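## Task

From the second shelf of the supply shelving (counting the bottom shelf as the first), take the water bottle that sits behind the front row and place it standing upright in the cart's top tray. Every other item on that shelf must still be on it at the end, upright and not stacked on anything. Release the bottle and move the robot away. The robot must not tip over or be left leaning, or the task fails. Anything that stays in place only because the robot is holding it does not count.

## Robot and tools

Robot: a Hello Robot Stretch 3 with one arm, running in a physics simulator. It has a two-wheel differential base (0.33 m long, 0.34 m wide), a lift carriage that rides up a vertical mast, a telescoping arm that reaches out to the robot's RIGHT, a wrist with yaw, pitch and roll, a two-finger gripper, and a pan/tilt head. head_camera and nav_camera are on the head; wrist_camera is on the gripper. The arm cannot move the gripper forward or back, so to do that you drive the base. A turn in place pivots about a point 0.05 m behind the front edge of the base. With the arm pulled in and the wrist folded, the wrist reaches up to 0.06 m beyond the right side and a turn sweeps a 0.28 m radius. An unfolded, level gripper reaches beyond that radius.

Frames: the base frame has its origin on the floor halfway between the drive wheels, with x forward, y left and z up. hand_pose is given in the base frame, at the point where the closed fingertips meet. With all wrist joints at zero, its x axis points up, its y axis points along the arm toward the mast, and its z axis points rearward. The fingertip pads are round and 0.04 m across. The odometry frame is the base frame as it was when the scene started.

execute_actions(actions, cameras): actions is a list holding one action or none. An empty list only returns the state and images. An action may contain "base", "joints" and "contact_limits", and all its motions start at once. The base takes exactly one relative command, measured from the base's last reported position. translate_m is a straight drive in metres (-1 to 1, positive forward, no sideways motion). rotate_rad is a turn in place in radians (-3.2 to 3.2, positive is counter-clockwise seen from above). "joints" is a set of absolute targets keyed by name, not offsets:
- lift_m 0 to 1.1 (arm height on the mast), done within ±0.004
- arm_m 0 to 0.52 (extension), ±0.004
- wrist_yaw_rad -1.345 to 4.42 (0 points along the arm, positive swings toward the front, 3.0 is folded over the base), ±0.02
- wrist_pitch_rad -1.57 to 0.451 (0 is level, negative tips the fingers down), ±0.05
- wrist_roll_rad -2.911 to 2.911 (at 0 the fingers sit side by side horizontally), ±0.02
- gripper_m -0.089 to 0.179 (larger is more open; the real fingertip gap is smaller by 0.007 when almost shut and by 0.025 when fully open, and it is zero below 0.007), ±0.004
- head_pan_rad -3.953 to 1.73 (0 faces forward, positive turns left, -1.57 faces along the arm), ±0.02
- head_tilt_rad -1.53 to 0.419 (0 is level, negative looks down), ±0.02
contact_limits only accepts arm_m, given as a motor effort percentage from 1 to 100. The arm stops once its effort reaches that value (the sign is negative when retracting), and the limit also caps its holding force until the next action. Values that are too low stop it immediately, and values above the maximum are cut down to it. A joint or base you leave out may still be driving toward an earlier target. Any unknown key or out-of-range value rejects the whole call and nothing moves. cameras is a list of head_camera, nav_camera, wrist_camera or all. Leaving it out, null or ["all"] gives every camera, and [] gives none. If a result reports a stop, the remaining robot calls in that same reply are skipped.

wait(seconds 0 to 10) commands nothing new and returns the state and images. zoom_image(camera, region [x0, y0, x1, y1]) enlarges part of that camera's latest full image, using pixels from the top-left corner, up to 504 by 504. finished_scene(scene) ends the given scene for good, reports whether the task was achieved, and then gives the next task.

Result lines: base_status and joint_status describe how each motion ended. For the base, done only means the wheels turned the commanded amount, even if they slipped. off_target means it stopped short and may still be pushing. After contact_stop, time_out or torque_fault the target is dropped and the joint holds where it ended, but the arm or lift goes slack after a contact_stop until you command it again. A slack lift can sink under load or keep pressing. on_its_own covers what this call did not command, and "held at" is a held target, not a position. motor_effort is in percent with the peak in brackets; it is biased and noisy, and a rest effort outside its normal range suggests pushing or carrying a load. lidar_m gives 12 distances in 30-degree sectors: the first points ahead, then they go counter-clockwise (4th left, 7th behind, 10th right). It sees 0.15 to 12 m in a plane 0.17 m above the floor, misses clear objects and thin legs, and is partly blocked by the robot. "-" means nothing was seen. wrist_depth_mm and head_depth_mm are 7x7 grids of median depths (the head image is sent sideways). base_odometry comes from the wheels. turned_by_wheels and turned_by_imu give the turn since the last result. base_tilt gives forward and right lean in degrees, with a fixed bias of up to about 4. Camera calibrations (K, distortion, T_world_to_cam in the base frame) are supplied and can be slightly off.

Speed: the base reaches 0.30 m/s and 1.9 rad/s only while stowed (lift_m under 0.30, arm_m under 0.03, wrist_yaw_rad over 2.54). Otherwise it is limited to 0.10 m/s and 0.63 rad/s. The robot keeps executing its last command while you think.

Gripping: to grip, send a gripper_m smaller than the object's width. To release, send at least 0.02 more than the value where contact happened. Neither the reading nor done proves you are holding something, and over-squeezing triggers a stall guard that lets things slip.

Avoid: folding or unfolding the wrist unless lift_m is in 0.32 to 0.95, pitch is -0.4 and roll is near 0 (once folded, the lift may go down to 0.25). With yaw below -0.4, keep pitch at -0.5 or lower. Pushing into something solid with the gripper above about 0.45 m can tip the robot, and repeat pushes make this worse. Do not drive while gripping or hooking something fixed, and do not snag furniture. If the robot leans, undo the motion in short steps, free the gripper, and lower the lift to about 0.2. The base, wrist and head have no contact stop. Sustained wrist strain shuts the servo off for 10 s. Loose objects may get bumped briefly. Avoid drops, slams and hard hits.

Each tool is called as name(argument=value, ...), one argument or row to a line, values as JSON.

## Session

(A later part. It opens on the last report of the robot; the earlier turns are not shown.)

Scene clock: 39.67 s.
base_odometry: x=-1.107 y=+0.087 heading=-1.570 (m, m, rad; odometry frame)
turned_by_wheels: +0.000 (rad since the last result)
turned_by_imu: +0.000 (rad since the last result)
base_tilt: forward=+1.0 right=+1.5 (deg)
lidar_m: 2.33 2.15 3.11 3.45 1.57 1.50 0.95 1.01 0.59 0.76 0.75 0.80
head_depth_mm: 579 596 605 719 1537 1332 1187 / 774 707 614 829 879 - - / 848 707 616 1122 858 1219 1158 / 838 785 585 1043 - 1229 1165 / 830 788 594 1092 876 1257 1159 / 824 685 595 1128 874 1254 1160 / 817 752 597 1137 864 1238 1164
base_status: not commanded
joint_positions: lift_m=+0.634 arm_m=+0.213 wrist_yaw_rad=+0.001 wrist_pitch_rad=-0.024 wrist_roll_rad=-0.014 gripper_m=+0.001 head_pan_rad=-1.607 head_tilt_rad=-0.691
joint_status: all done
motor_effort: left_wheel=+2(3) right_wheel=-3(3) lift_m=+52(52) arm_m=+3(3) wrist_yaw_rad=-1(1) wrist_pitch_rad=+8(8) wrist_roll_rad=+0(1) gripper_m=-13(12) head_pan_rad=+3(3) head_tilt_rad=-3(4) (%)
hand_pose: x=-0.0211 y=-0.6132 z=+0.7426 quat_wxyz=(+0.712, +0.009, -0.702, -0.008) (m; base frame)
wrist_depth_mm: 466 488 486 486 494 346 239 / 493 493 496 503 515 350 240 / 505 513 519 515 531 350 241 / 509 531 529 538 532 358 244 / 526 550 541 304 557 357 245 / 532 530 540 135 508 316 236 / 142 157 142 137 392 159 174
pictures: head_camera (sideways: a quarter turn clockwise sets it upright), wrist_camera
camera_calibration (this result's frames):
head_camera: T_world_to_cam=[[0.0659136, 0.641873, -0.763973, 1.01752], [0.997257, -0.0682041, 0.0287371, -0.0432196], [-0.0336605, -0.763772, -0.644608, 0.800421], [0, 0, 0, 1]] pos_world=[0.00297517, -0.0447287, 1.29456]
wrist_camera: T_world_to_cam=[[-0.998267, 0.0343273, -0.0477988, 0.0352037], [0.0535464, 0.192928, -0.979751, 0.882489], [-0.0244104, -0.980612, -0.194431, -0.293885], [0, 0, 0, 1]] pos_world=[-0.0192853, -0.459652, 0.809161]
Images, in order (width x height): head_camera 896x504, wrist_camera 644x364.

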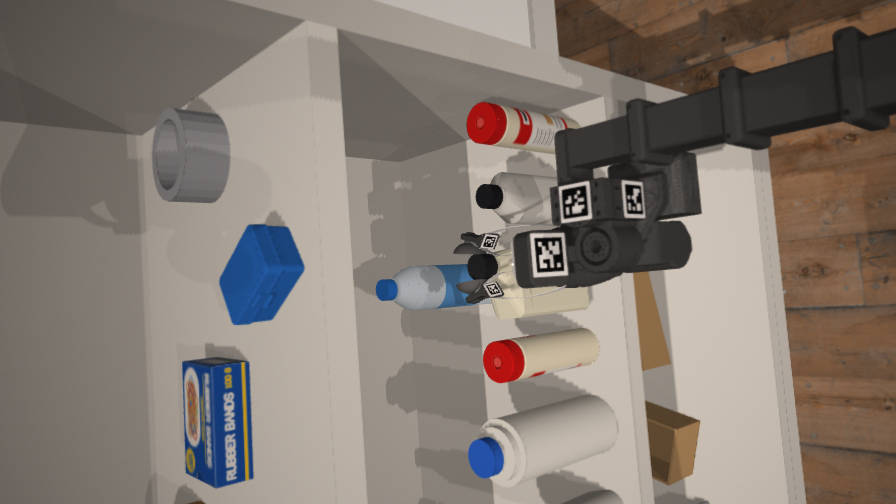

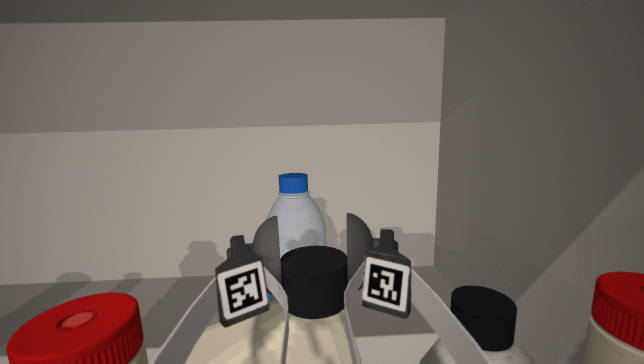

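Lifted. Retract and drive forward.

execute_actions(
  actions=[
    {"joints":{"arm_m":0.03}},
  ],
  cameras=[],
)

execute_actions(
  actions=[
    {"base":{"translate_m":0.53}},
  ],
  cameras=["wrist_camera","head_camera"],
)

Scene clock: 42.40 s.
base_odometry: x=-1.107 y=+0.087 heading=-1.570 (m, m, rad; odometry frame)
turned_by_wheels: +0.000 (rad since the last result)
turned_by_imu: +0.000 (rad since the last result)
base_tilt: forward=+1.1 right=+1.5 (deg)
lidar_m: 2.33 2.16 3.11 3.44 1.58 1.49 0.96 1.01 0.59 0.76 0.75 0.80
head_depth_mm: 579 597 606 718 1530 1329 1181 / 776 706 614 829 897 1205 - / 847 709 617 1125 901 1259 - / 841 786 587 1059 922 695 1144 / 830 789 595 1095 885 1208 1162 / 824 684 597 1134 870 1259 1163 / 815 755 598 1130 865 1239 1163
base_status: not commanded
joint_positions: lift_m=+0.634 arm_m=+0.030 wrist_yaw_rad=+0.001 wrist_pitch_rad=-0.025 wrist_roll_rad=-0.014 gripper_m=+0.001 head_pan_rad=-1.607 head_tilt_rad=-0.691
joint_status: all done
motor_effort: left_wheel=+2(3) right_wheel=-3(3) lift_m=+53(53) arm_m=-4(4) wrist_yaw_rad=-1(1) wrist_pitch_rad=+8(8) wrist_roll_rad=+0(0) gripper_m=-12(13) head_pan_rad=+3(3) head_tilt_rad=-2(4) (%)
hand_pose: x=-0.0212 y=-0.4309 z=+0.7426 quat_wxyz=(+0.712, +0.009, -0.702, -0.009) (m; base frame)
wrist_depth_mm: 485 488 511 513 521 349 252 / 655 662 680 662 652 353 260 / 687 686 689 705 656 355 268 / 699 691 719 710 660 346 284 / 314 325 332 508 350 324 289 / 331 326 318 136 358 334 814 / 344 323 142 137 351 343 846
pictures: none
No camera images: the call's "cameras" was empty. Leave "cameras" out to get every camera's image.

Scene clock: 49.00 s.
base_odometry: x=-1.107 y=-0.443 heading=-1.570 (m, m, rad; odometry frame)
turned_by_wheels: +0.000 (rad since the last result)
turned_by_imu: +0.000 (rad since the last result)
base_tilt: forward=+1.1 right=+1.5 (deg)
lidar_m: 1.80 1.66 2.53 3.45 2.23 1.96 1.48 0.95 0.72 0.54 1.05 1.41
head_depth_mm: 860 772 611 1085 894 1249 1188 / 847 741 613 1120 897 1257 - / 842 784 586 1119 895 1250 - / 834 764 617 1122 949 696 1139 / 824 751 594 1062 872 1085 1165 / 525 497 563 1204 1477 1341 1166 / 437 932 1074 1254 1472 1338 1167
base_status: done
joint_positions: lift_m=+0.634 arm_m=+0.030 wrist_yaw_rad=+0.001 wrist_pitch_rad=-0.025 wrist_roll_rad=-0.014 gripper_m=+0.001 head_pan_rad=-1.607 head_tilt_rad=-0.691
joint_status: not commanded
motor_effort: left_wheel=+3(10) right_wheel=-3(5) lift_m=+53(53) arm_m=-3(4) wrist_yaw_rad=-1(1) wrist_pitch_rad=+8(8) wrist_roll_rad=+0(1) gripper_m=-12(12) head_pan_rad=+2(3) head_tilt_rad=-2(4) (%)
hand_pose: x=-0.0212 y=-0.4309 z=+0.7426 quat_wxyz=(+0.712, +0.009, -0.702, -0.009) (m; base frame)
wrist_depth_mm: 640 233 354 514 522 547 564 / 666 659 349 677 677 682 693 / 687 688 338 684 687 701 716 / 710 705 329 707 720 741 331 / 744 729 280 724 312 346 314 / 768 772 269 136 477 324 324 / 796 786 142 137 336 355 340
pictures: head_camera (sideways: a quarter turn clockwise sets it upright), wrist_camera
camera_calibration (this result's frames):
head_camera: T_world_to_cam=[[0.0659135, 0.641873, -0.763973, 1.01752], [0.997257, -0.068204, 0.0287371, -0.0432196], [-0.0336604, -0.763772, -0.644608, 0.800421], [0, 0, 0, 1]] pos_world=[0.00297517, -0.0447287, 1.29456]
wrist_camera: T_world_to_cam=[[-0.998259, 0.0345685, -0.0477907, 0.0289821], [0.0535907, 0.193141, -0.979706, 0.847323], [-0.0246367, -0.980562, -0.194658, -0.114944], [0, 0, 0, 1]] pos_world=[-0.0193088, -0.277364, 0.809138]
Images, in order (width x height): head_camera 896x504, wrist_camera 644x364.

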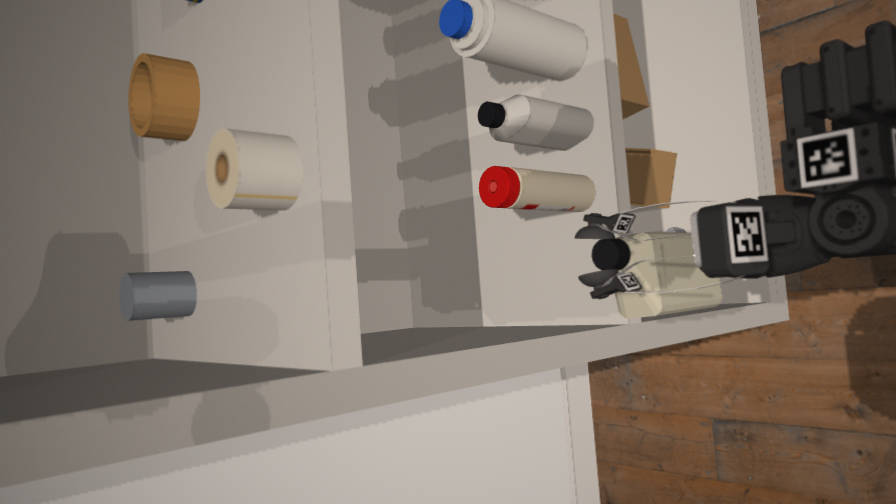

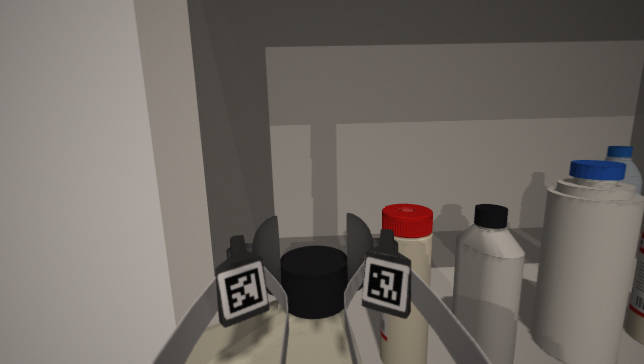

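execute_actions(
  actions=[
    {"joints":{"arm_m":0.2}},
  ],
  cameras=[],
)

execute_actions(
  actions=[
    {"joints":{"lift_m":0.607}},
  ],
  cameras=[],
)

execute_actions(
  actions=[
    {"joints":{"gripper_m":0.065}},
  ],
  cameras=[],
)

execute_actions(
  actions=[
    {"joints":{"arm_m":0.03}},
  ],
  cameras=["wrist_camera"],
)

Scene clock: 51.83 s.
base_odometry: x=-1.107 y=-0.443 heading=-1.570 (m, m, rad; odometry frame)
turned_by_wheels: +0.000 (rad since the last result)
turned_by_imu: +0.000 (rad since the last result)
base_tilt: forward=+1.1 right=+1.5 (deg)
lidar_m: 1.80 1.66 2.53 3.45 2.23 1.96 1.48 0.94 0.72 0.54 1.05 1.42
head_depth_mm: 857 772 611 1083 898 1253 1180 / 849 743 612 1118 897 - - / 842 781 587 1121 856 1205 1160 / 834 766 617 1143 - 1236 1166 / 825 747 594 1055 838 1210 1162 / 526 496 562 1203 1479 1346 1170 / 436 931 1069 1252 1475 1343 1171
base_status: not commanded
joint_positions: lift_m=+0.634 arm_m=+0.200 wrist_yaw_rad=+0.001 wrist_pitch_rad=-0.025 wrist_roll_rad=-0.014 gripper_m=+0.001 head_pan_rad=-1.607 head_tilt_rad=-0.691
joint_status: all done
motor_effort: left_wheel=+3(3) right_wheel=-3(3) lift_m=+53(52) arm_m=+2(3) wrist_yaw_rad=-1(1) wrist_pitch_rad=+8(8) wrist_roll_rad=+0(0) gripper_m=-13(12) head_pan_rad=+4(3) head_tilt_rad=-3(4) (%)
hand_pose: x=-0.0212 y=-0.6002 z=+0.7426 quat_wxyz=(+0.712, +0.009, -0.702, -0.009) (m; base frame)
wrist_depth_mm: 117 163 362 501 507 517 506 / 116 161 358 510 523 528 524 / 115 159 345 521 538 541 545 / 114 159 339 548 551 557 563 / 114 156 283 565 569 579 584 / 113 155 235 136 534 176 498 / 112 144 142 137 386 141 180
pictures: none
No camera images: the call's "cameras" was empty. Leave "cameras" out to get every camera's image.

Scene clock: 52.87 s.
base_odometry: x=-1.107 y=-0.443 heading=-1.570 (m, m, rad; odometry frame)
turned_by_wheels: +0.000 (rad since the last result)
turned_by_imu: +0.000 (rad since the last result)
base_tilt: forward=+1.1 right=+1.5 (deg)
lidar_m: 1.80 1.66 2.53 3.44 2.23 1.97 1.48 0.94 0.72 0.54 1.04 1.42
head_depth_mm: 857 769 611 1084 897 1259 1179 / 849 740 612 1117 897 1276 - / 841 781 585 1123 873 1202 1162 / 834 766 617 1146 839 1209 1160 / 823 748 595 1056 835 1210 1166 / 524 495 564 1206 1482 1341 1167 / 436 932 1070 1254 1480 1343 1166
base_status: not commanded
joint_positions: lift_m=+0.608 arm_m=+0.200 wrist_yaw_rad=+0.001 wrist_pitch_rad=-0.025 wrist_roll_rad=-0.014 gripper_m=+0.001 head_pan_rad=-1.607 head_tilt_rad=-0.691
joint_status: all done
motor_effort: left_wheel=+3(3) right_wheel=-3(3) lift_m=+16(47) arm_m=+2(2) wrist_yaw_rad=-1(1) wrist_pitch_rad=+8(8) wrist_roll_rad=+0(1) gripper_m=-12(12) head_pan_rad=+3(3) head_tilt_rad=-4(2) (%)
hand_pose: x=-0.0212 y=-0.6002 z=+0.7160 quat_wxyz=(+0.712, +0.009, -0.702, -0.009) (m; base frame)
wrist_depth_mm: 117 163 366 494 498 510 519 / 117 161 353 514 510 522 535 / 115 160 344 533 537 547 545 / 115 158 340 541 547 552 572 / 114 156 288 554 565 564 588 / 113 155 234 136 458 139 175 / 112 143 142 137 354 138 175
pictures: none
No camera images: the call's "cameras" was empty. Leave "cameras" out to get every camera's image.

Scene clock: 54.00 s.
base_odometry: x=-1.107 y=-0.443 heading=-1.570 (m, m, rad; odometry frame)
turned_by_wheels: +0.000 (rad since the last result)
turned_by_imu: +0.000 (rad since the last result)
base_tilt: forward=+1.1 right=+1.4 (deg)
lidar_m: 1.80 1.67 2.53 3.46 2.23 1.96 1.48 0.94 0.72 0.54 1.05 1.42
head_depth_mm: 856 773 612 1082 898 1248 1182 / 848 741 614 1116 895 1275 - / 840 783 585 1124 871 1204 1163 / 836 763 617 1129 878 1208 1164 / 823 748 594 1060 837 1208 1162 / 526 495 562 1199 1481 1338 1161 / 436 930 1071 1257 1462 1339 1165
base_status: not commanded
joint_positions: lift_m=+0.608 arm_m=+0.200 wrist_yaw_rad=+0.001 wrist_pitch_rad=-0.025 wrist_roll_rad=-0.014 gripper_m=+0.065 head_pan_rad=-1.607 head_tilt_rad=-0.691
joint_status: all done
motor_effort: left_wheel=+3(3) right_wheel=-3(3) lift_m=+16(16) arm_m=+2(3) wrist_yaw_rad=+0(1) wrist_pitch_rad=+8(8) wrist_roll_rad=+0(1) gripper_m=+0(82) head_pan_rad=+3(2) head_tilt_rad=-2(2) (%)
hand_pose: x=-0.0212 y=-0.6002 z=+0.7160 quat_wxyz=(+0.712, +0.009, -0.702, -0.009) (m; base frame)
wrist_depth_mm: 118 163 360 491 499 503 510 / 117 161 347 512 506 527 526 / 116 160 350 533 537 538 551 / 115 158 337 535 551 570 568 / 113 156 330 554 570 571 595 / 113 155 - 144 - 137 176 / 112 143 148 140 356 137 176
pictures: none
No camera images: the call's "cameras" was empty. Leave "cameras" out to get every camera's image.

Scene clock: 56.50 s.
base_odometry: x=-1.107 y=-0.443 heading=-1.570 (m, m, rad; odometry frame)
turned_by_wheels: +0.000 (rad since the last result)
turned_by_imu: +0.000 (rad since the last result)
base_tilt: forward=+1.1 right=+1.5 (deg)
lidar_m: 1.80 1.66 2.52 3.45 2.23 1.96 1.48 0.95 0.72 0.54 1.05 1.42
head_depth_mm: 855 769 610 1084 896 1253 1181 / 851 742 614 1117 897 1251 1217 / 840 782 584 1117 898 1261 - / 832 765 619 1125 881 1263 1144 / 826 751 594 1061 827 1180 1169 / 525 497 563 1201 1481 1345 1167 / 435 928 1069 1248 1471 1346 1168
base_status: not commanded
joint_positions: lift_m=+0.608 arm_m=+0.030 wrist_yaw_rad=+0.001 wrist_pitch_rad=-0.024 wrist_roll_rad=-0.014 gripper_m=+0.065 head_pan_rad=-1.607 head_tilt_rad=-0.691
joint_status: all done
motor_effort: left_wheel=+3(3) right_wheel=-3(3) lift_m=+16(16) arm_m=-4(4) wrist_yaw_rad=-1(1) wrist_pitch_rad=+8(8) wrist_roll_rad=+0(0) gripper_m=+1(1) head_pan_rad=+2(3) head_tilt_rad=-3(2) (%)
hand_pose: x=-0.0212 y=-0.4309 z=+0.7161 quat_wxyz=(+0.712, +0.009, -0.702, -0.009) (m; base frame)
wrist_depth_mm: 635 233 356 616 627 638 650 / 681 673 350 658 672 682 681 / 684 680 338 692 702 718 716 / 706 725 334 723 729 714 313 / 726 749 292 311 565 325 316 / 738 773 - 309 - 324 326 / 782 802 310 319 334 337 329
pictures: wrist_camera
camera_calibration (this result's frames):
wrist_camera: T_world_to_cam=[[-0.998256, 0.0346347, -0.0478039, 0.0277351], [0.053608, 0.192797, -0.979773, 0.821309], [-0.0247177, -0.980627, -0.194318, -0.120376], [0, 0, 0, 1]] pos_world=[-0.0193174, -0.277351, 0.782631]
Images, in order (width x height): wrist_camera 644x364.

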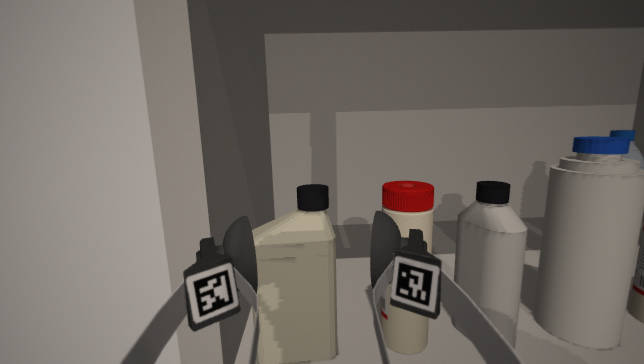

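execute_actions(
  actions=[
    {"base":{"translate_m":-0.505},"joints":{"lift_m":0.56,"gripper_m":0.1}},
  ],
  cameras=["wrist_camera"],
)

Scene clock: 62.70 s.
base_odometry: x=-1.107 y=+0.062 heading=-1.570 (m, m, rad; odometry frame)
turned_by_wheels: +0.000 (rad since the last result)
turned_by_imu: +0.002 (rad since the last result)
base_tilt: forward=+1.1 right=+1.5 (deg)
lidar_m: 2.30 2.13 3.10 3.43 1.60 1.53 0.98 1.03 0.60 0.75 0.74 0.78
head_depth_mm: 636 656 613 739 1451 1328 1159 / 824 703 615 906 899 1193 1201 / 843 737 616 1123 901 1253 1205 / 838 786 589 1029 926 1286 1152 / 831 788 618 1126 882 1252 1164 / 824 687 594 1133 861 1244 1165 / 817 753 599 1129 861 1234 1166
base_status: done
joint_positions: lift_m=+0.561 arm_m=+0.030 wrist_yaw_rad=+0.001 wrist_pitch_rad=-0.024 wrist_roll_rad=-0.014 gripper_m=+0.100 head_pan_rad=-1.607 head_tilt_rad=-0.691
joint_status: all done
motor_effort: left_wheel=+3(6) right_wheel=-3(8) lift_m=+15(16) arm_m=-3(3) wrist_yaw_rad=-1(1) wrist_pitch_rad=+8(8) wrist_roll_rad=+1(1) gripper_m=+0(78) head_pan_rad=+3(3) head_tilt_rad=-3(3) (%)
hand_pose: x=-0.0212 y=-0.4309 z=+0.6693 quat_wxyz=(+0.712, +0.009, -0.702, -0.008) (m; base frame)
wrist_depth_mm: 627 633 637 645 628 381 267 / 658 679 680 680 666 391 267 / 661 301 681 689 701 347 270 / 482 301 315 708 330 331 277 / 335 304 322 507 335 337 287 / 338 302 343 380 336 337 305 / 302 287 293 296 303 302 309
pictures: wrist_camera
camera_calibration (this result's frames):
wrist_camera: T_world_to_cam=[[-0.998256, 0.0345991, -0.0478297, 0.0255009], [0.0536084, 0.192085, -0.979913, 0.775249], [-0.0247168, -0.980768, -0.193604, -0.130027], [0, 0, 0, 1]] pos_world=[-0.0193173, -0.277322, 0.735723]
Images, in order (width x height): wrist_camera 644x364.

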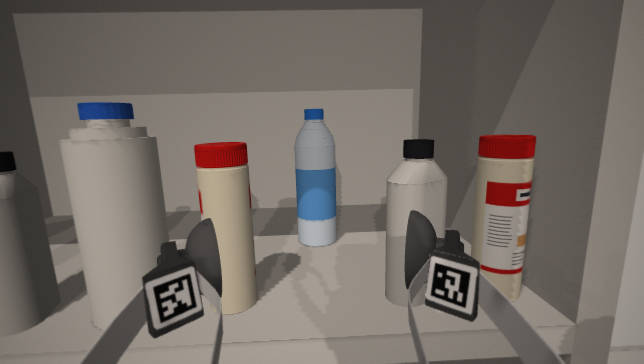

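execute_actions(
  actions=[
    {"joints":{"gripper_m":0.06}},
  ],
  cameras=[],
)

execute_actions(
  actions=[
    {"joints":{"arm_m":0.31}},
  ],
  cameras=["wrist_camera","head_camera"],
)

Scene clock: 64.67 s.
base_odometry: x=-1.107 y=+0.062 heading=-1.570 (m, m, rad; odometry frame)
turned_by_wheels: +0.000 (rad since the last result)
turned_by_imu: +0.000 (rad since the last result)
base_tilt: forward=+1.0 right=+1.5 (deg)
lidar_m: 2.30 2.13 3.10 3.45 1.59 1.52 0.98 1.03 0.61 0.75 0.74 0.78
head_depth_mm: 635 656 612 738 1467 1330 1160 / 822 704 613 908 898 1189 1200 / 851 735 616 1123 900 1259 1208 / 841 786 588 1026 924 1272 1141 / 832 786 619 1126 881 1259 1161 / 822 686 597 1129 864 1245 1163 / 816 753 597 1130 863 1238 1173
base_status: not commanded
joint_positions: lift_m=+0.561 arm_m=+0.030 wrist_yaw_rad=+0.001 wrist_pitch_rad=-0.024 wrist_roll_rad=-0.014 gripper_m=+0.060 head_pan_rad=-1.607 head_tilt_rad=-0.691
joint_status: all done
motor_effort: left_wheel=+3(3) right_wheel=-3(3) lift_m=+15(15) arm_m=-3(4) wrist_yaw_rad=-1(1) wrist_pitch_rad=+8(8) wrist_roll_rad=+1(0) gripper_m=+1(81) head_pan_rad=+2(3) head_tilt_rad=-3(2) (%)
hand_pose: x=-0.0212 y=-0.4309 z=+0.6693 quat_wxyz=(+0.712, +0.009, -0.702, -0.008) (m; base frame)
wrist_depth_mm: 640 621 659 652 624 388 266 / 661 665 681 682 675 393 270 / 666 307 680 687 708 346 274 / 489 297 314 719 328 331 278 / 333 302 475 498 330 335 287 / 333 310 - 384 - 341 301 / 298 298 294 295 300 305 307
pictures: none
No camera images: the call's "cameras" was empty. Leave "cameras" out to get every camera's image.

Scene clock: 67.93 s.
base_odometry: x=-1.107 y=+0.062 heading=-1.570 (m, m, rad; odometry frame)
turned_by_wheels: +0.000 (rad since the last result)
turned_by_imu: +0.000 (rad since the last result)
base_tilt: forward=+1.1 right=+1.5 (deg)
lidar_m: 2.30 2.12 3.10 3.44 1.59 1.53 0.98 1.03 0.61 0.75 0.74 0.78
head_depth_mm: 637 657 612 736 1466 1335 1159 / 823 702 614 908 897 1088 - / 848 737 613 1120 - 1254 1167 / 838 785 588 1006 - 1263 1163 / 829 784 620 1124 884 1262 1167 / 823 686 595 1129 883 1244 1164 / 815 752 597 1129 856 1231 1167
base_status: not commanded
joint_positions: lift_m=+0.561 arm_m=+0.310 wrist_yaw_rad=+0.001 wrist_pitch_rad=-0.024 wrist_roll_rad=-0.014 gripper_m=+0.060 head_pan_rad=-1.607 head_tilt_rad=-0.691
joint_status: all done
motor_effort: left_wheel=+3(3) right_wheel=-3(3) lift_m=+15(16) arm_m=+3(3) wrist_yaw_rad=-1(0) wrist_pitch_rad=+8(8) wrist_roll_rad=+0(1) gripper_m=+1(2) head_pan_rad=+3(3) head_tilt_rad=-2(2) (%)
hand_pose: x=-0.0212 y=-0.7102 z=+0.6693 quat_wxyz=(+0.712, +0.009, -0.702, -0.008) (m; base frame)
wrist_depth_mm: 390 390 395 402 404 381 263 / 397 402 407 418 423 384 267 / 408 408 421 209 427 392 266 / 422 426 431 197 447 395 268 / 431 446 449 204 462 398 272 / 395 388 - 211 - 353 274 / 299 295 294 218 284 283 264
pictures: head_camera (sideways: a quarter turn clockwise sets it upright), wrist_camera
camera_calibration (this result's frames):
head_camera: T_world_to_cam=[[0.0659135, 0.641873, -0.763973, 1.01752], [0.997257, -0.068204, 0.0287371, -0.0432196], [-0.0336604, -0.763772, -0.644608, 0.800421], [0, 0, 0, 1]] pos_world=[0.00297517, -0.0447287, 1.29456]
wrist_camera: T_world_to_cam=[[-0.998256, 0.034608, -0.0478299, 0.0351687], [0.0536102, 0.192078, -0.979914, 0.828897], [-0.0247258, -0.980769, -0.193598, -0.403961], [0, 0, 0, 1]] pos_world=[-0.0193182, -0.556623, 0.735724]
Images, in order (width x height): head_camera 896x504, wrist_camera 644x364.

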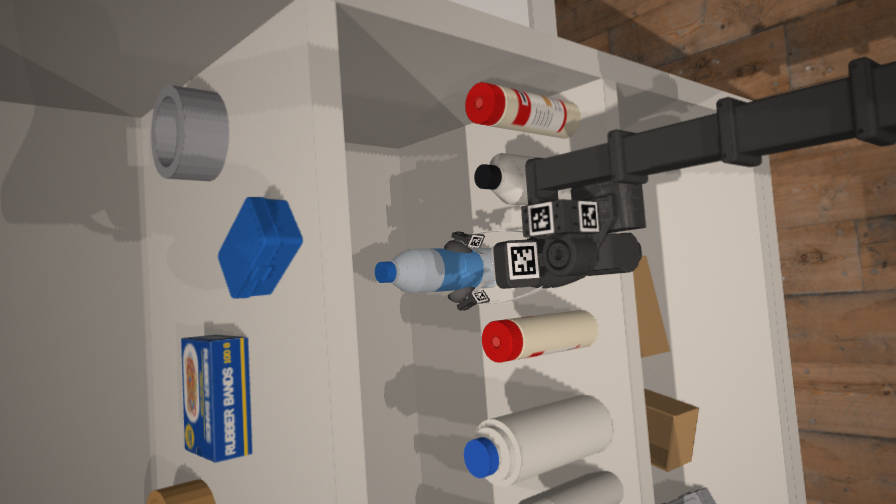

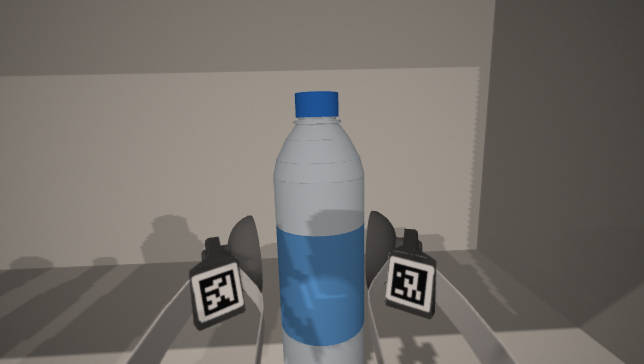

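execute_actions(
  actions=[
    {"joints":{"gripper_m":0.1}},
  ],
  cameras=[],
)

execute_actions(
  actions=[
    {"joints":{"arm_m":0.385}},
  ],
  cameras=["wrist_camera","head_camera"],
)

Scene clock: 69.00 s.
base_odometry: x=-1.107 y=+0.062 heading=-1.570 (m, m, rad; odometry frame)
turned_by_wheels: +0.000 (rad since the last result)
turned_by_imu: +0.000 (rad since the last result)
base_tilt: forward=+1.1 right=+1.5 (deg)
lidar_m: 2.31 2.13 3.08 3.45 1.59 1.53 0.98 1.03 0.61 0.75 0.74 0.78
head_depth_mm: 636 657 614 737 1450 1331 1157 / 823 703 615 911 901 1087 - / 845 735 616 1123 - 1259 1160 / 839 785 590 996 - 1256 1162 / 830 786 617 1126 884 1257 1163 / 824 684 596 1129 882 1246 1162 / 815 753 595 1136 854 1236 1167
base_status: not commanded
joint_positions: lift_m=+0.561 arm_m=+0.310 wrist_yaw_rad=+0.001 wrist_pitch_rad=-0.024 wrist_roll_rad=-0.014 gripper_m=+0.100 head_pan_rad=-1.607 head_tilt_rad=-0.691
joint_status: all done
motor_effort: left_wheel=+3(3) right_wheel=-3(3) lift_m=+15(16) arm_m=+2(2) wrist_yaw_rad=-1(1) wrist_pitch_rad=+8(8) wrist_roll_rad=+0(1) gripper_m=-1(77) head_pan_rad=+3(3) head_tilt_rad=-4(3) (%)
hand_pose: x=-0.0212 y=-0.7102 z=+0.6693 quat_wxyz=(+0.712, +0.009, -0.702, -0.008) (m; base frame)
wrist_depth_mm: 390 389 393 407 405 387 264 / 400 402 411 409 419 386 264 / 405 417 422 210 431 391 266 / 418 432 435 199 447 395 268 / 445 440 448 203 461 403 269 / 395 402 383 210 378 350 272 / 298 281 290 218 285 281 263
pictures: none
No camera images: the call's "cameras" was empty. Leave "cameras" out to get every camera's image.

Scene clock: 70.73 s.
base_odometry: x=-1.107 y=+0.062 heading=-1.570 (m, m, rad; odometry frame)
turned_by_wheels: +0.000 (rad since the last result)
turned_by_imu: +0.000 (rad since the last result)
base_tilt: forward=+1.1 right=+1.5 (deg)
lidar_m: 2.30 2.13 3.09 3.44 1.59 1.53 0.98 1.03 0.60 0.75 0.74 0.78
head_depth_mm: 637 657 614 738 1440 1337 1156 / 823 703 612 906 901 1090 - / 843 735 615 1155 958 1258 1167 / 838 787 590 960 900 1258 1169 / 830 788 620 1128 879 1261 1162 / 824 685 595 1131 882 1245 1159 / 813 753 596 1134 854 1235 1162
base_status: not commanded
joint_positions: lift_m=+0.561 arm_m=+0.385 wrist_yaw_rad=+0.001 wrist_pitch_rad=-0.024 wrist_roll_rad=-0.014 gripper_m=+0.100 head_pan_rad=-1.607 head_tilt_rad=-0.691
joint_status: all done
motor_effort: left_wheel=+3(3) right_wheel=-3(3) lift_m=+15(16) arm_m=+3(2) wrist_yaw_rad=-1(1) wrist_pitch_rad=+8(8) wrist_roll_rad=+0(1) gripper_m=+1(0) head_pan_rad=+3(3) head_tilt_rad=-3(2) (%)
hand_pose: x=-0.0212 y=-0.7852 z=+0.6693 quat_wxyz=(+0.712, +0.009, -0.702, -0.008) (m; base frame)
wrist_depth_mm: 320 329 328 333 335 340 262 / 331 333 337 336 351 348 266 / 341 344 353 131 356 357 268 / 352 357 359 123 369 371 267 / 366 363 366 123 379 375 269 / 367 370 360 126 148 356 269 / 299 281 284 132 269 282 261
pictures: head_camera (sideways: a quarter turn clockwise sets it upright), wrist_camera
camera_calibration (this result's frames):
head_camera: T_world_to_cam=[[0.0659135, 0.641873, -0.763973, 1.01752], [0.997257, -0.0682041, 0.0287371, -0.0432196], [-0.0336605, -0.763772, -0.644608, 0.800421], [0, 0, 0, 1]] pos_world=[0.00297517, -0.0447287, 1.29456]
wrist_camera: T_world_to_cam=[[-0.998256, 0.0346081, -0.04783, 0.0377644], [0.0536103, 0.192078, -0.979914, 0.843302], [-0.0247259, -0.980769, -0.193598, -0.477518], [0, 0, 0, 1]] pos_world=[-0.0193182, -0.631622, 0.735724]
Images, in order (width x height): head_camera 896x504, wrist_camera 644x364.

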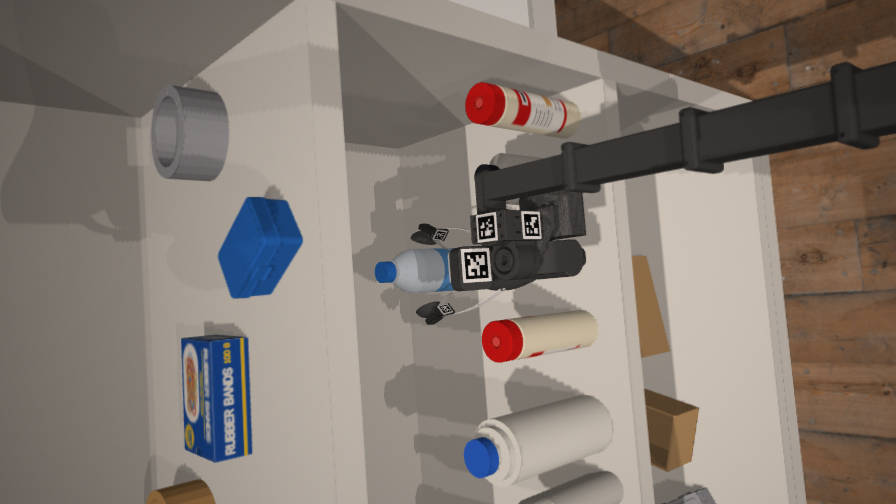

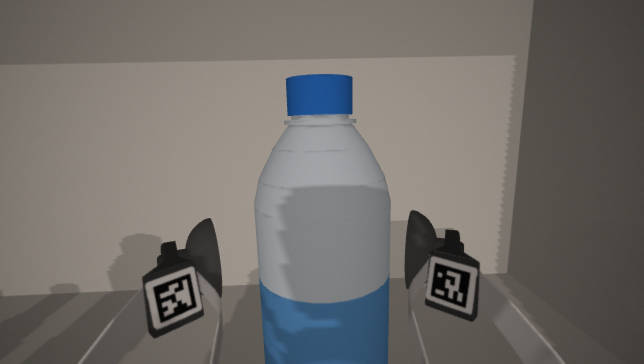

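execute_actions(
  actions=[
    {"joints":{"gripper_m":0.03}},
  ],
  cameras=[],
)

execute_actions(
  actions=[
    {"joints":{"lift_m":0.65}},
  ],
  cameras=["wrist_camera"],
)

execute_actions(
  actions=[
    {"joints":{"arm_m":0.0}},
  ],
  cameras=["wrist_camera","head_camera"],
)

Scene clock: 72.07 s.
base_odometry: x=-1.107 y=+0.062 heading=-1.570 (m, m, rad; odometry frame)
turned_by_wheels: +0.000 (rad since the last result)
turned_by_imu: +0.000 (rad since the last result)
base_tilt: forward=+1.1 right=+1.4 (deg)
lidar_m: 2.31 2.12 3.12 3.44 1.60 1.53 0.98 1.03 0.60 0.75 0.74 0.78
head_depth_mm: 636 656 613 737 1457 1332 1163 / 825 703 612 906 898 1090 - / 845 735 615 1159 957 1258 1162 / 834 786 589 957 903 1256 1160 / 831 786 618 1122 885 1261 1165 / 822 683 595 1129 885 1254 1163 / 814 755 595 1130 853 1239 1165
base_status: not commanded
joint_positions: lift_m=+0.561 arm_m=+0.385 wrist_yaw_rad=-0.006 wrist_pitch_rad=-0.022 wrist_roll_rad=-0.014 gripper_m=+0.031 head_pan_rad=-1.607 head_tilt_rad=-0.691
joint_status: all done
motor_effort: left_wheel=+0(3) right_wheel=+1(3) lift_m=+15(14) arm_m=+3(2) wrist_yaw_rad=+5(5) wrist_pitch_rad=+7(8) wrist_roll_rad=+0(1) gripper_m=-16(91) head_pan_rad=+3(3) head_tilt_rad=-4(4) (%)
hand_pose: x=-0.0230 y=-0.7853 z=+0.6698 quat_wxyz=(+0.712, +0.006, -0.702, -0.010) (m; base frame)
wrist_depth_mm: 316 322 329 331 334 332 260 / 325 332 338 334 344 349 263 / 338 341 346 129 356 363 262 / 351 357 354 121 371 368 262 / 358 364 365 120 375 385 264 / 371 371 134 125 - 347 267 / 297 295 280 130 273 283 259
pictures: none
No camera images: the call's "cameras" was empty. Leave "cameras" out to get every camera's image.

Scene clock: 73.73 s.
base_odometry: x=-1.107 y=+0.062 heading=-1.570 (m, m, rad; odometry frame)
turned_by_wheels: +0.000 (rad since the last result)
turned_by_imu: +0.000 (rad since the last result)
base_tilt: forward=+1.1 right=+1.5 (deg)
lidar_m: 2.30 2.12 3.10 3.44 1.60 1.53 0.98 1.03 0.61 0.75 0.74 0.78
head_depth_mm: 637 657 613 737 1463 1335 1167 / 824 704 615 900 886 - 1139 / 845 736 613 1197 899 1259 1162 / 838 785 589 - 924 1259 1164 / 828 784 617 1096 881 1259 1165 / 822 684 594 1131 880 1253 1160 / 815 752 596 1128 855 1235 1167
base_status: not commanded
joint_positions: lift_m=+0.649 arm_m=+0.385 wrist_yaw_rad=-0.002 wrist_pitch_rad=-0.075 wrist_roll_rad=-0.014 gripper_m=+0.031 head_pan_rad=-1.607 head_tilt_rad=-0.691
joint_status: all done
motor_effort: left_wheel=+2(2) right_wheel=-1(2) lift_m=+56(57) arm_m=+3(2) wrist_yaw_rad=+1(5) wrist_pitch_rad=+24(26) wrist_roll_rad=+1(1) gripper_m=-14(15) head_pan_rad=+3(3) head_tilt_rad=-4(2) (%)
hand_pose: x=-0.0219 y=-0.7834 z=+0.7447 quat_wxyz=(+0.712, +0.026, -0.702, -0.027) (m; base frame)
wrist_depth_mm: 314 319 318 325 332 331 263 / 322 327 333 332 341 344 263 / 337 342 349 130 355 357 267 / 351 354 357 122 371 366 266 / 366 373 256 121 386 386 271 / 378 388 132 124 141 398 268 / 391 388 368 129 381 353 273
pictures: wrist_camera
camera_calibration (this result's frames):
wrist_camera: T_world_to_cam=[[-0.998147, 0.0398686, -0.0459578, 0.0433061], [0.0542593, 0.241598, -0.968858, 0.947435], [-0.0275237, -0.969557, -0.243313, -0.415411], [0, 0, 0, 1]] pos_world=[-0.0196149, -0.633389, 0.818846]
Images, in order (width x height): wrist_camera 644x364.

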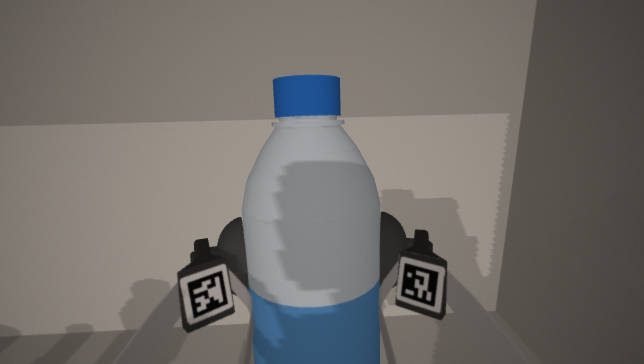

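Scene clock: 77.77 s.
base_odometry: x=-1.107 y=+0.062 heading=-1.570 (m, m, rad; odometry frame)
turned_by_wheels: +0.000 (rad since the last result)
turned_by_imu: +0.001 (rad since the last result)
base_tilt: forward=+1.1 right=+1.5 (deg)
lidar_m: 2.31 2.12 3.12 3.44 1.59 1.53 0.98 1.04 0.60 0.75 0.74 0.78
head_depth_mm: 635 658 615 736 1453 1330 1182 / 822 702 615 906 899 1190 1208 / 846 736 615 1121 898 1256 1204 / 838 785 589 1130 607 652 1140 / 832 786 620 1127 880 1255 1162 / 822 686 595 1125 881 1242 1160 / 815 750 597 1130 853 1238 1161
base_status: not commanded
joint_positions: lift_m=+0.649 arm_m=+0.000 wrist_yaw_rad=-0.001 wrist_pitch_rad=-0.075 wrist_roll_rad=-0.014 gripper_m=+0.031 head_pan_rad=-1.607 head_tilt_rad=-0.691
joint_status: all done
motor_effort: left_wheel=+2(2) right_wheel=-2(2) lift_m=+56(57) arm_m=-3(4) wrist_yaw_rad=+1(1) wrist_pitch_rad=+24(24) wrist_roll_rad=+0(1) gripper_m=-15(14) head_pan_rad=+3(3) head_tilt_rad=-3(2) (%)
hand_pose: x=-0.0217 y=-0.3990 z=+0.7445 quat_wxyz=(+0.712, +0.027, -0.702, -0.027) (m; base frame)
wrist_depth_mm: 562 576 581 602 578 390 280 / 662 676 687 692 687 394 294 / 681 692 722 130 724 397 300 / 686 370 736 121 673 368 313 / 340 347 240 121 461 361 845 / 352 356 131 124 141 378 901 / 358 371 371 129 382 359 940
pictures: head_camera (sideways: a quarter turn clockwise sets it upright), wrist_camera
camera_calibration (this result's frames):
head_camera: T_world_to_cam=[[0.0659135, 0.641873, -0.763973, 1.01752], [0.997257, -0.0682041, 0.0287371, -0.0432196], [-0.0336605, -0.763772, -0.644608, 0.800421], [0, 0, 0, 1]] pos_world=[0.00297517, -0.0447287, 1.29456]
wrist_camera: T_world_to_cam=[[-0.998186, 0.0389094, -0.0459362, 0.0278256], [0.0540212, 0.242201, -0.968721, 0.854552], [-0.0265665, -0.969445, -0.243864, -0.0422943], [0, 0, 0, 1]] pos_world=[-0.0195125, -0.249059, 0.818787]
Images, in order (width x height): head_camera 896x504, wrist_camera 644x364.

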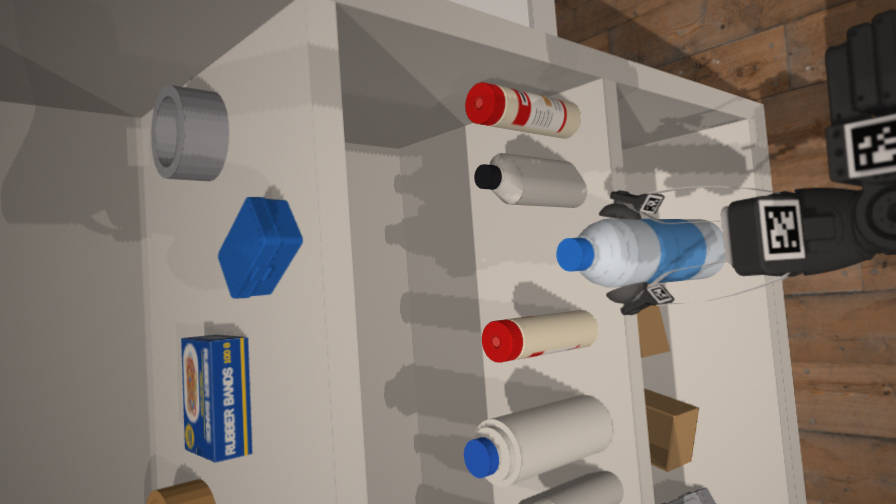

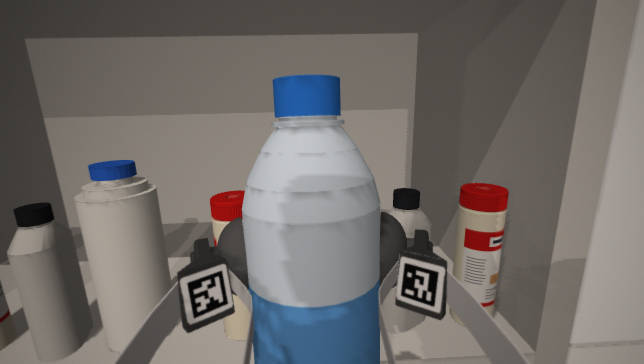

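execute_actions(
  actions=[
    {"base":{"rotate_rad":-1.195},"joints":{"lift_m":0.88,"wrist_pitch_rad":0.05}},
  ],
  cameras=[],
)

execute_actions(
  actions=[
    {"base":{"translate_m":-0.75}},
  ],
  cameras=[],
)

execute_actions(
  actions=[
    {"base":{"translate_m":-0.72}},
  ],
  cameras=[],
)

execute_actions(
  actions=[
    {"base":{"rotate_rad":-0.376},"joints":{"head_tilt_rad":-0.6}},
  ],
)

Scene clock: 81.23 s.
base_odometry: x=-1.107 y=+0.062 heading=-2.765 (m, m, rad; odometry frame)
turned_by_wheels: -1.195 (rad since the last result)
turned_by_imu: -1.180 (rad since the last result)
base_tilt: forward=+1.1 right=+1.5 (deg)
lidar_m: 0.74 0.78 2.30 2.13 2.87 3.44 1.79 1.59 0.98 1.00 0.61 0.68
head_depth_mm: 1207 1337 1507 1319 1569 - - / 1236 1395 1527 1274 1398 - - / 1278 1439 1559 1337 1468 - - / 1312 1486 1623 430 - - 1149 / 1343 1531 1764 1804 1577 1335 1159 / 1380 1584 1838 1930 1585 1340 1167 / 1435 1592 1732 1789 1585 1345 1150
base_status: done
joint_positions: lift_m=+0.879 arm_m=+0.000 wrist_yaw_rad=+0.000 wrist_pitch_rad=-0.030 wrist_roll_rad=-0.014 gripper_m=+0.031 head_pan_rad=-1.607 head_tilt_rad=-0.691
joint_status: wrist_pitch_rad off_target (ended at -0.030, target +0.050); the others done
motor_effort: left_wheel=+3(8) right_wheel=-3(9) lift_m=+56(55) arm_m=-3(3) wrist_yaw_rad=+0(1) wrist_pitch_rad=+26(30) wrist_roll_rad=+1(1) gripper_m=-13(14) head_pan_rad=+1(3) head_tilt_rad=-2(3) (%)
hand_pose: x=-0.0216 y=-0.4007 z=+0.9861 quat_wxyz=(+0.712, +0.011, -0.702, -0.011) (m; base frame)
wrist_depth_mm: 815 - - - - - 911 / 808 - - - - - 958 / 796 - - 131 - - 979 / 820 - - 122 - - - / 813 - - 120 - - - / 818 - 131 125 141 - - / 832 - - 129 851 - -
pictures: none
No camera images: the call's "cameras" was empty. Leave "cameras" out to get every camera's image.

Scene clock: 89.80 s.
base_odometry: x=-0.410 y=+0.338 heading=-2.764 (m, m, rad; odometry frame)
turned_by_wheels: +0.000 (rad since the last result)
turned_by_imu: +0.003 (rad since the last result)
base_tilt: forward=+1.1 right=+1.5 (deg)
lidar_m: 1.48 2.14 2.26 2.28 2.83 2.75 2.04 0.92 1.20 0.97 0.91 1.24
head_depth_mm: 977 1092 1242 1439 1574 - - / 1005 1125 1278 1495 1603 - - / 1031 1158 1331 1540 1568 - - / 1061 1201 1301 430 - - 1154 / 1089 1241 1432 1531 1579 1343 1164 / 1123 1290 1487 1337 1421 1335 1163 / 1161 1328 1513 1256 1375 1345 1172
base_status: done
joint_positions: lift_m=+0.879 arm_m=+0.000 wrist_yaw_rad=+0.000 wrist_pitch_rad=-0.030 wrist_roll_rad=-0.014 gripper_m=+0.031 head_pan_rad=-1.607 head_tilt_rad=-0.691
joint_status: not commanded
motor_effort: left_wheel=+3(4) right_wheel=-3(8) lift_m=+57(56) arm_m=-3(4) wrist_yaw_rad=+1(0) wrist_pitch_rad=+26(26) wrist_roll_rad=+1(1) gripper_m=-13(14) head_pan_rad=+3(3) head_tilt_rad=-4(3) (%)
hand_pose: x=-0.0216 y=-0.4007 z=+0.9861 quat_wxyz=(+0.712, +0.011, -0.702, -0.011) (m; base frame)
wrist_depth_mm: - - - 920 861 776 731 / - - - 946 876 787 727 / - - - 130 895 823 771 / - - - 122 934 839 764 / - - - 121 920 850 796 / - - 132 125 141 881 820 / - 878 824 129 - 909 851
pictures: none
No camera images: the call's "cameras" was empty. Leave "cameras" out to get every camera's image.

Scene clock: 98.07 s.
base_odometry: x=+0.259 y=+0.603 heading=-2.764 (m, m, rad; odometry frame)
turned_by_wheels: +0.000 (rad since the last result)
turned_by_imu: +0.003 (rad since the last result)
base_tilt: forward=+1.1 right=+1.4 (deg)
lidar_m: 1.92 2.98 2.54 2.72 2.27 2.12 1.55 0.57 0.52 0.52 1.17 1.32
head_depth_mm: 759 847 963 929 784 - - / 777 869 979 932 756 - - / 799 900 1007 920 922 - - / 821 930 1016 430 - - 1156 / 848 962 1110 1263 1527 1337 1164 / 872 992 1156 1389 1544 1343 1162 / 899 1028 1206 1459 1587 1346 1174
base_status: done
joint_positions: lift_m=+0.879 arm_m=+0.000 wrist_yaw_rad=+0.000 wrist_pitch_rad=-0.030 wrist_roll_rad=-0.014 gripper_m=+0.031 head_pan_rad=-1.607 head_tilt_rad=-0.691
joint_status: not commanded
motor_effort: left_wheel=+3(6) right_wheel=-3(8) lift_m=+56(57) arm_m=-4(3) wrist_yaw_rad=+0(0) wrist_pitch_rad=+26(26) wrist_roll_rad=+0(1) gripper_m=-13(13) head_pan_rad=+3(3) head_tilt_rad=-3(3) (%)
hand_pose: x=-0.0216 y=-0.4007 z=+0.9861 quat_wxyz=(+0.712, +0.011, -0.702, -0.011) (m; base frame)
wrist_depth_mm: 940 833 746 679 617 567 515 / 995 859 799 667 631 574 546 / - 879 817 130 635 605 547 / - 963 840 121 668 630 564 / - - 496 120 681 655 575 / - - 131 124 141 625 595 / - - 979 129 545 560 528
pictures: none
No camera images: the call's "cameras" was empty. Leave "cameras" out to get every camera's image.

Scene clock: 99.63 s.
base_odometry: x=+0.259 y=+0.603 heading=-3.140 (m, m, rad; odometry frame)
turned_by_wheels: -0.376 (rad since the last result)
turned_by_imu: -0.371 (rad since the last result)
base_tilt: forward=+1.1 right=+1.5 (deg)
lidar_m: 1.92 2.20 2.93 2.54 2.94 2.15 2.11 1.32 0.54 0.52 0.53 1.33
head_depth_mm: 795 888 1001 1155 829 - - / 789 879 989 1000 851 - - / 780 868 984 1017 877 - - / 774 864 974 423 449 - 1139 / 765 854 961 995 804 989 1126 / 762 845 951 1027 809 1325 1189 / 756 839 945 1078 1253 1397 1209
base_status: done
joint_positions: lift_m=+0.879 arm_m=+0.000 wrist_yaw_rad=+0.000 wrist_pitch_rad=-0.030 wrist_roll_rad=-0.014 gripper_m=+0.031 head_pan_rad=-1.607 head_tilt_rad=-0.606
joint_status: all done
motor_effort: left_wheel=+3(11) right_wheel=-3(9) lift_m=+57(56) arm_m=-3(3) wrist_yaw_rad=+0(0) wrist_pitch_rad=+26(26) wrist_roll_rad=+0(1) gripper_m=-13(15) head_pan_rad=+3(3) head_tilt_rad=+2(11) (%)
hand_pose: x=-0.0216 y=-0.4007 z=+0.9861 quat_wxyz=(+0.712, +0.011, -0.702, -0.011) (m; base frame)
wrist_depth_mm: 604 607 619 624 633 631 659 / 634 629 650 631 661 670 669 / 664 655 671 131 673 698 686 / 674 671 699 122 705 713 702 / 697 685 417 121 702 723 728 / 728 733 131 124 141 746 761 / 769 753 521 128 547 757 787
pictures: head_camera (sideways: a quarter turn clockwise sets it upright), nav_camera (sideways: a quarter turn counterclockwise sets it upright), wrist_camera
camera_calibration (this result's frames):
head_camera: T_world_to_cam=[[0.0634853, 0.574158, -0.81628, 1.08572], [0.99735, -0.0656281, 0.0314061, -0.0466981], [-0.0355389, -0.81611, -0.576802, 0.712224], [0, 0, 0, 1]] pos_world=[0.00295869, -0.0451867, 1.29853]
nav_camera: T_world_to_cam=[[-0.0103488, -0.551533, 0.834089, -1.04692], [-0.999335, 0.0348606, 0.0106522, 0.045282], [-0.0349519, -0.833424, -0.551527, 0.678944], [0, 0, 0, 1]] pos_world=[0.0581479, -0.0131435, 1.2472]
wrist_camera: T_world_to_cam=[[-0.99821, 0.0362097, -0.0476036, 0.0396947], [0.0538612, 0.198173, -0.978686, 1.08109], [-0.0260042, -0.979498, -0.199769, -0.0325336], [0, 0, 0, 1]] pos_world=[-0.0194512, -0.247547, 1.05344]
Images, in order (width x height): head_camera 896x504, nav_camera 672x504, wrist_camera 644x364.

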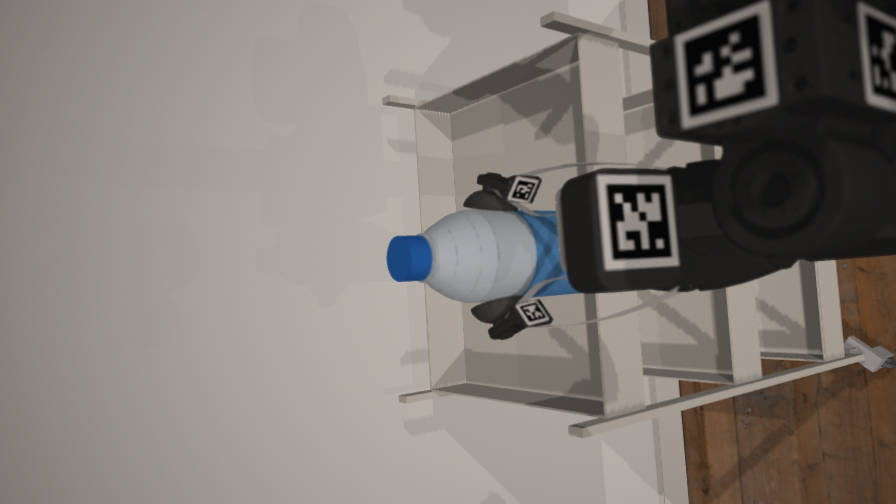

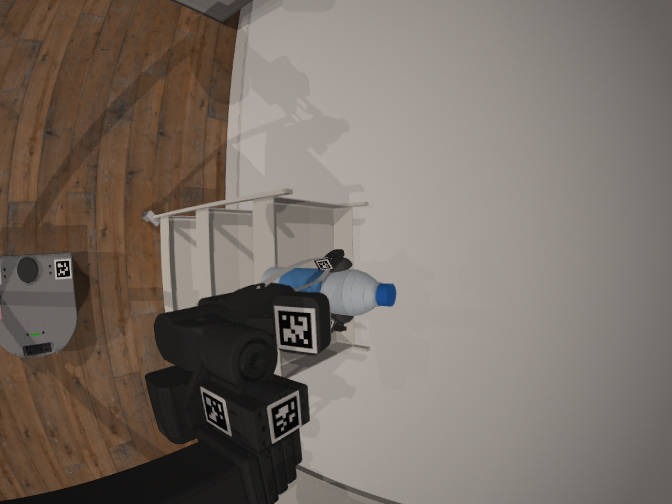

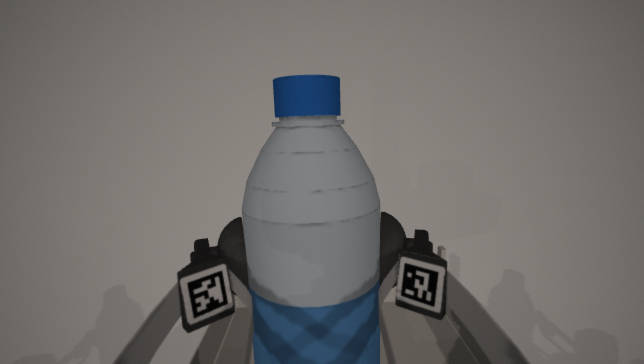

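execute_actions(
  actions=[
    {"joints":{"arm_m":0.26}},
  ],
  cameras=[],
)

execute_actions(
  actions=[
    {"joints":{"lift_m":0.745}},
  ],
  cameras=["head_camera"],
)

Scene clock: 102.93 s.
base_odometry: x=+0.259 y=+0.603 heading=-3.140 (m, m, rad; odometry frame)
turned_by_wheels: +0.000 (rad since the last result)
turned_by_imu: +0.000 (rad since the last result)
base_tilt: forward=+1.0 right=+1.5 (deg)
lidar_m: 1.92 2.20 2.94 2.54 2.94 2.15 2.11 1.33 0.54 0.52 0.53 1.32
head_depth_mm: 790 885 1002 1133 - 1334 1197 / 786 876 972 - 849 996 1134 / 780 869 948 - 850 996 1148 / 775 860 920 - 828 996 1131 / 769 855 946 992 828 1001 1128 / 761 846 950 1035 808 1319 1188 / 755 841 945 1079 1261 1390 1212
base_status: not commanded
joint_positions: lift_m=+0.879 arm_m=+0.260 wrist_yaw_rad=+0.000 wrist_pitch_rad=-0.030 wrist_roll_rad=-0.014 gripper_m=+0.031 head_pan_rad=-1.607 head_tilt_rad=-0.606
joint_status: all done
motor_effort: left_wheel=+3(3) right_wheel=-3(3) lift_m=+56(57) arm_m=+3(3) wrist_yaw_rad=+0(0) wrist_pitch_rad=+26(26) wrist_roll_rad=+0(0) gripper_m=-14(15) head_pan_rad=+2(3) head_tilt_rad=+1(3) (%)
hand_pose: x=-0.0216 y=-0.6600 z=+0.9861 quat_wxyz=(+0.712, +0.011, -0.702, -0.011) (m; base frame)
wrist_depth_mm: 381 386 384 395 392 399 407 / 393 396 399 402 413 413 419 / 407 411 411 130 419 427 430 / 417 421 422 121 438 439 446 / 434 430 286 121 447 457 461 / 447 454 132 125 141 472 486 / 466 469 465 129 486 489 500
pictures: none
No camera images: the call's "cameras" was empty. Leave "cameras" out to get every camera's image.

Scene clock: 105.00 s.
base_odometry: x=+0.259 y=+0.603 heading=-3.140 (m, m, rad; odometry frame)
turned_by_wheels: +0.000 (rad since the last result)
turned_by_imu: +0.000 (rad since the last result)
base_tilt: forward=+1.1 right=+1.5 (deg)
lidar_m: 1.92 2.20 2.94 2.54 2.93 2.16 2.12 1.33 0.54 0.52 0.54 1.32
head_depth_mm: 792 886 1003 1158 828 1411 - / 788 878 995 1001 872 - 1129 / 780 868 982 1021 - 995 1155 / 771 858 964 721 - 998 1135 / 770 851 963 977 830 1001 1126 / 764 849 954 1028 809 1315 1189 / 756 841 945 1083 1263 1394 1211
base_status: not commanded
joint_positions: lift_m=+0.746 arm_m=+0.260 wrist_yaw_rad=+0.000 wrist_pitch_rad=-0.029 wrist_roll_rad=-0.014 gripper_m=+0.031 head_pan_rad=-1.607 head_tilt_rad=-0.606
joint_status: all done
motor_effort: left_wheel=+3(3) right_wheel=-3(3) lift_m=+20(49) arm_m=+2(2) wrist_yaw_rad=+0(0) wrist_pitch_rad=+25(26) wrist_roll_rad=+1(0) gripper_m=-14(13) head_pan_rad=+3(3) head_tilt_rad=+2(3) (%)
hand_pose: x=-0.0216 y=-0.6601 z=+0.8528 quat_wxyz=(+0.712, +0.010, -0.702, -0.010) (m; base frame)
wrist_depth_mm: 387 385 389 392 398 398 403 / 391 397 395 403 407 410 418 / 402 408 412 131 424 427 431 / 421 427 424 121 437 438 449 / 434 439 288 120 447 452 466 / 451 450 132 125 140 378 481 / 463 370 353 129 364 348 299
pictures: head_camera (sideways: a quarter turn clockwise sets it upright)
camera_calibration (this result's frames):
head_camera: T_world_to_cam=[[0.0634846, 0.574141, -0.816292, 1.08574], [0.99735, -0.0656273, 0.0314067, -0.0466989], [-0.0355392, -0.816122, -0.576786, 0.712203], [0, 0, 0, 1]] pos_world=[0.00295869, -0.0451867, 1.29853]
Images, in order (width x height): head_camera 896x504.

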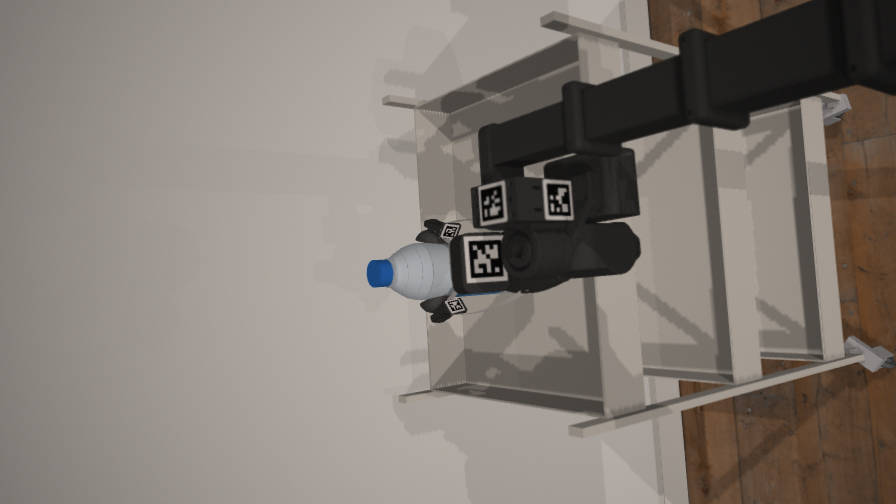

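Still loaded; lower a bit more.

execute_actions(
  actions=[
    {"joints":{"lift_m":0.725}},
  ],
  cameras=[],
)

Scene clock: 106.00 s.
base_odometry: x=+0.259 y=+0.603 heading=-3.140 (m, m, rad; odometry frame)
turned_by_wheels: +0.000 (rad since the last result)
turned_by_imu: +0.000 (rad since the last result)
base_tilt: forward=+1.1 right=+1.5 (deg)
lidar_m: 1.92 2.20 2.94 2.54 2.94 2.15 2.11 1.33 0.54 0.52 0.54 1.32
head_depth_mm: 792 888 1004 1157 828 1399 - / 787 877 993 1003 874 - 1142 / 778 869 985 1009 - 995 1150 / 776 862 968 735 - 1000 1138 / 769 852 959 984 829 999 1131 / 762 846 953 1029 807 1317 1183 / 756 839 944 1078 1254 1394 1210
base_status: not commanded
joint_positions: lift_m=+0.726 arm_m=+0.260 wrist_yaw_rad=+0.000 wrist_pitch_rad=-0.029 wrist_roll_rad=-0.014 gripper_m=+0.031 head_pan_rad=-1.607 head_tilt_rad=-0.606
joint_status: all done
motor_effort: left_wheel=+3(3) right_wheel=-3(3) lift_m=+20(20) arm_m=+3(2) wrist_yaw_rad=+1(0) wrist_pitch_rad=+26(25) wrist_roll_rad=+1(0) gripper_m=-14(13) head_pan_rad=+2(3) head_tilt_rad=+2(2) (%)
hand_pose: x=-0.0216 y=-0.6601 z=+0.8328 quat_wxyz=(+0.712, +0.010, -0.702, -0.010) (m; base frame)
wrist_depth_mm: 377 385 386 389 397 395 408 / 390 394 405 397 404 411 417 / 411 408 410 130 422 427 437 / 413 427 422 122 437 438 445 / 429 435 286 120 447 446 466 / 448 442 132 125 140 373 474 / 456 298 323 129 329 329 285
pictures: none
No camera images: the call's "cameras" was empty. Leave "cameras" out to get every camera's image.


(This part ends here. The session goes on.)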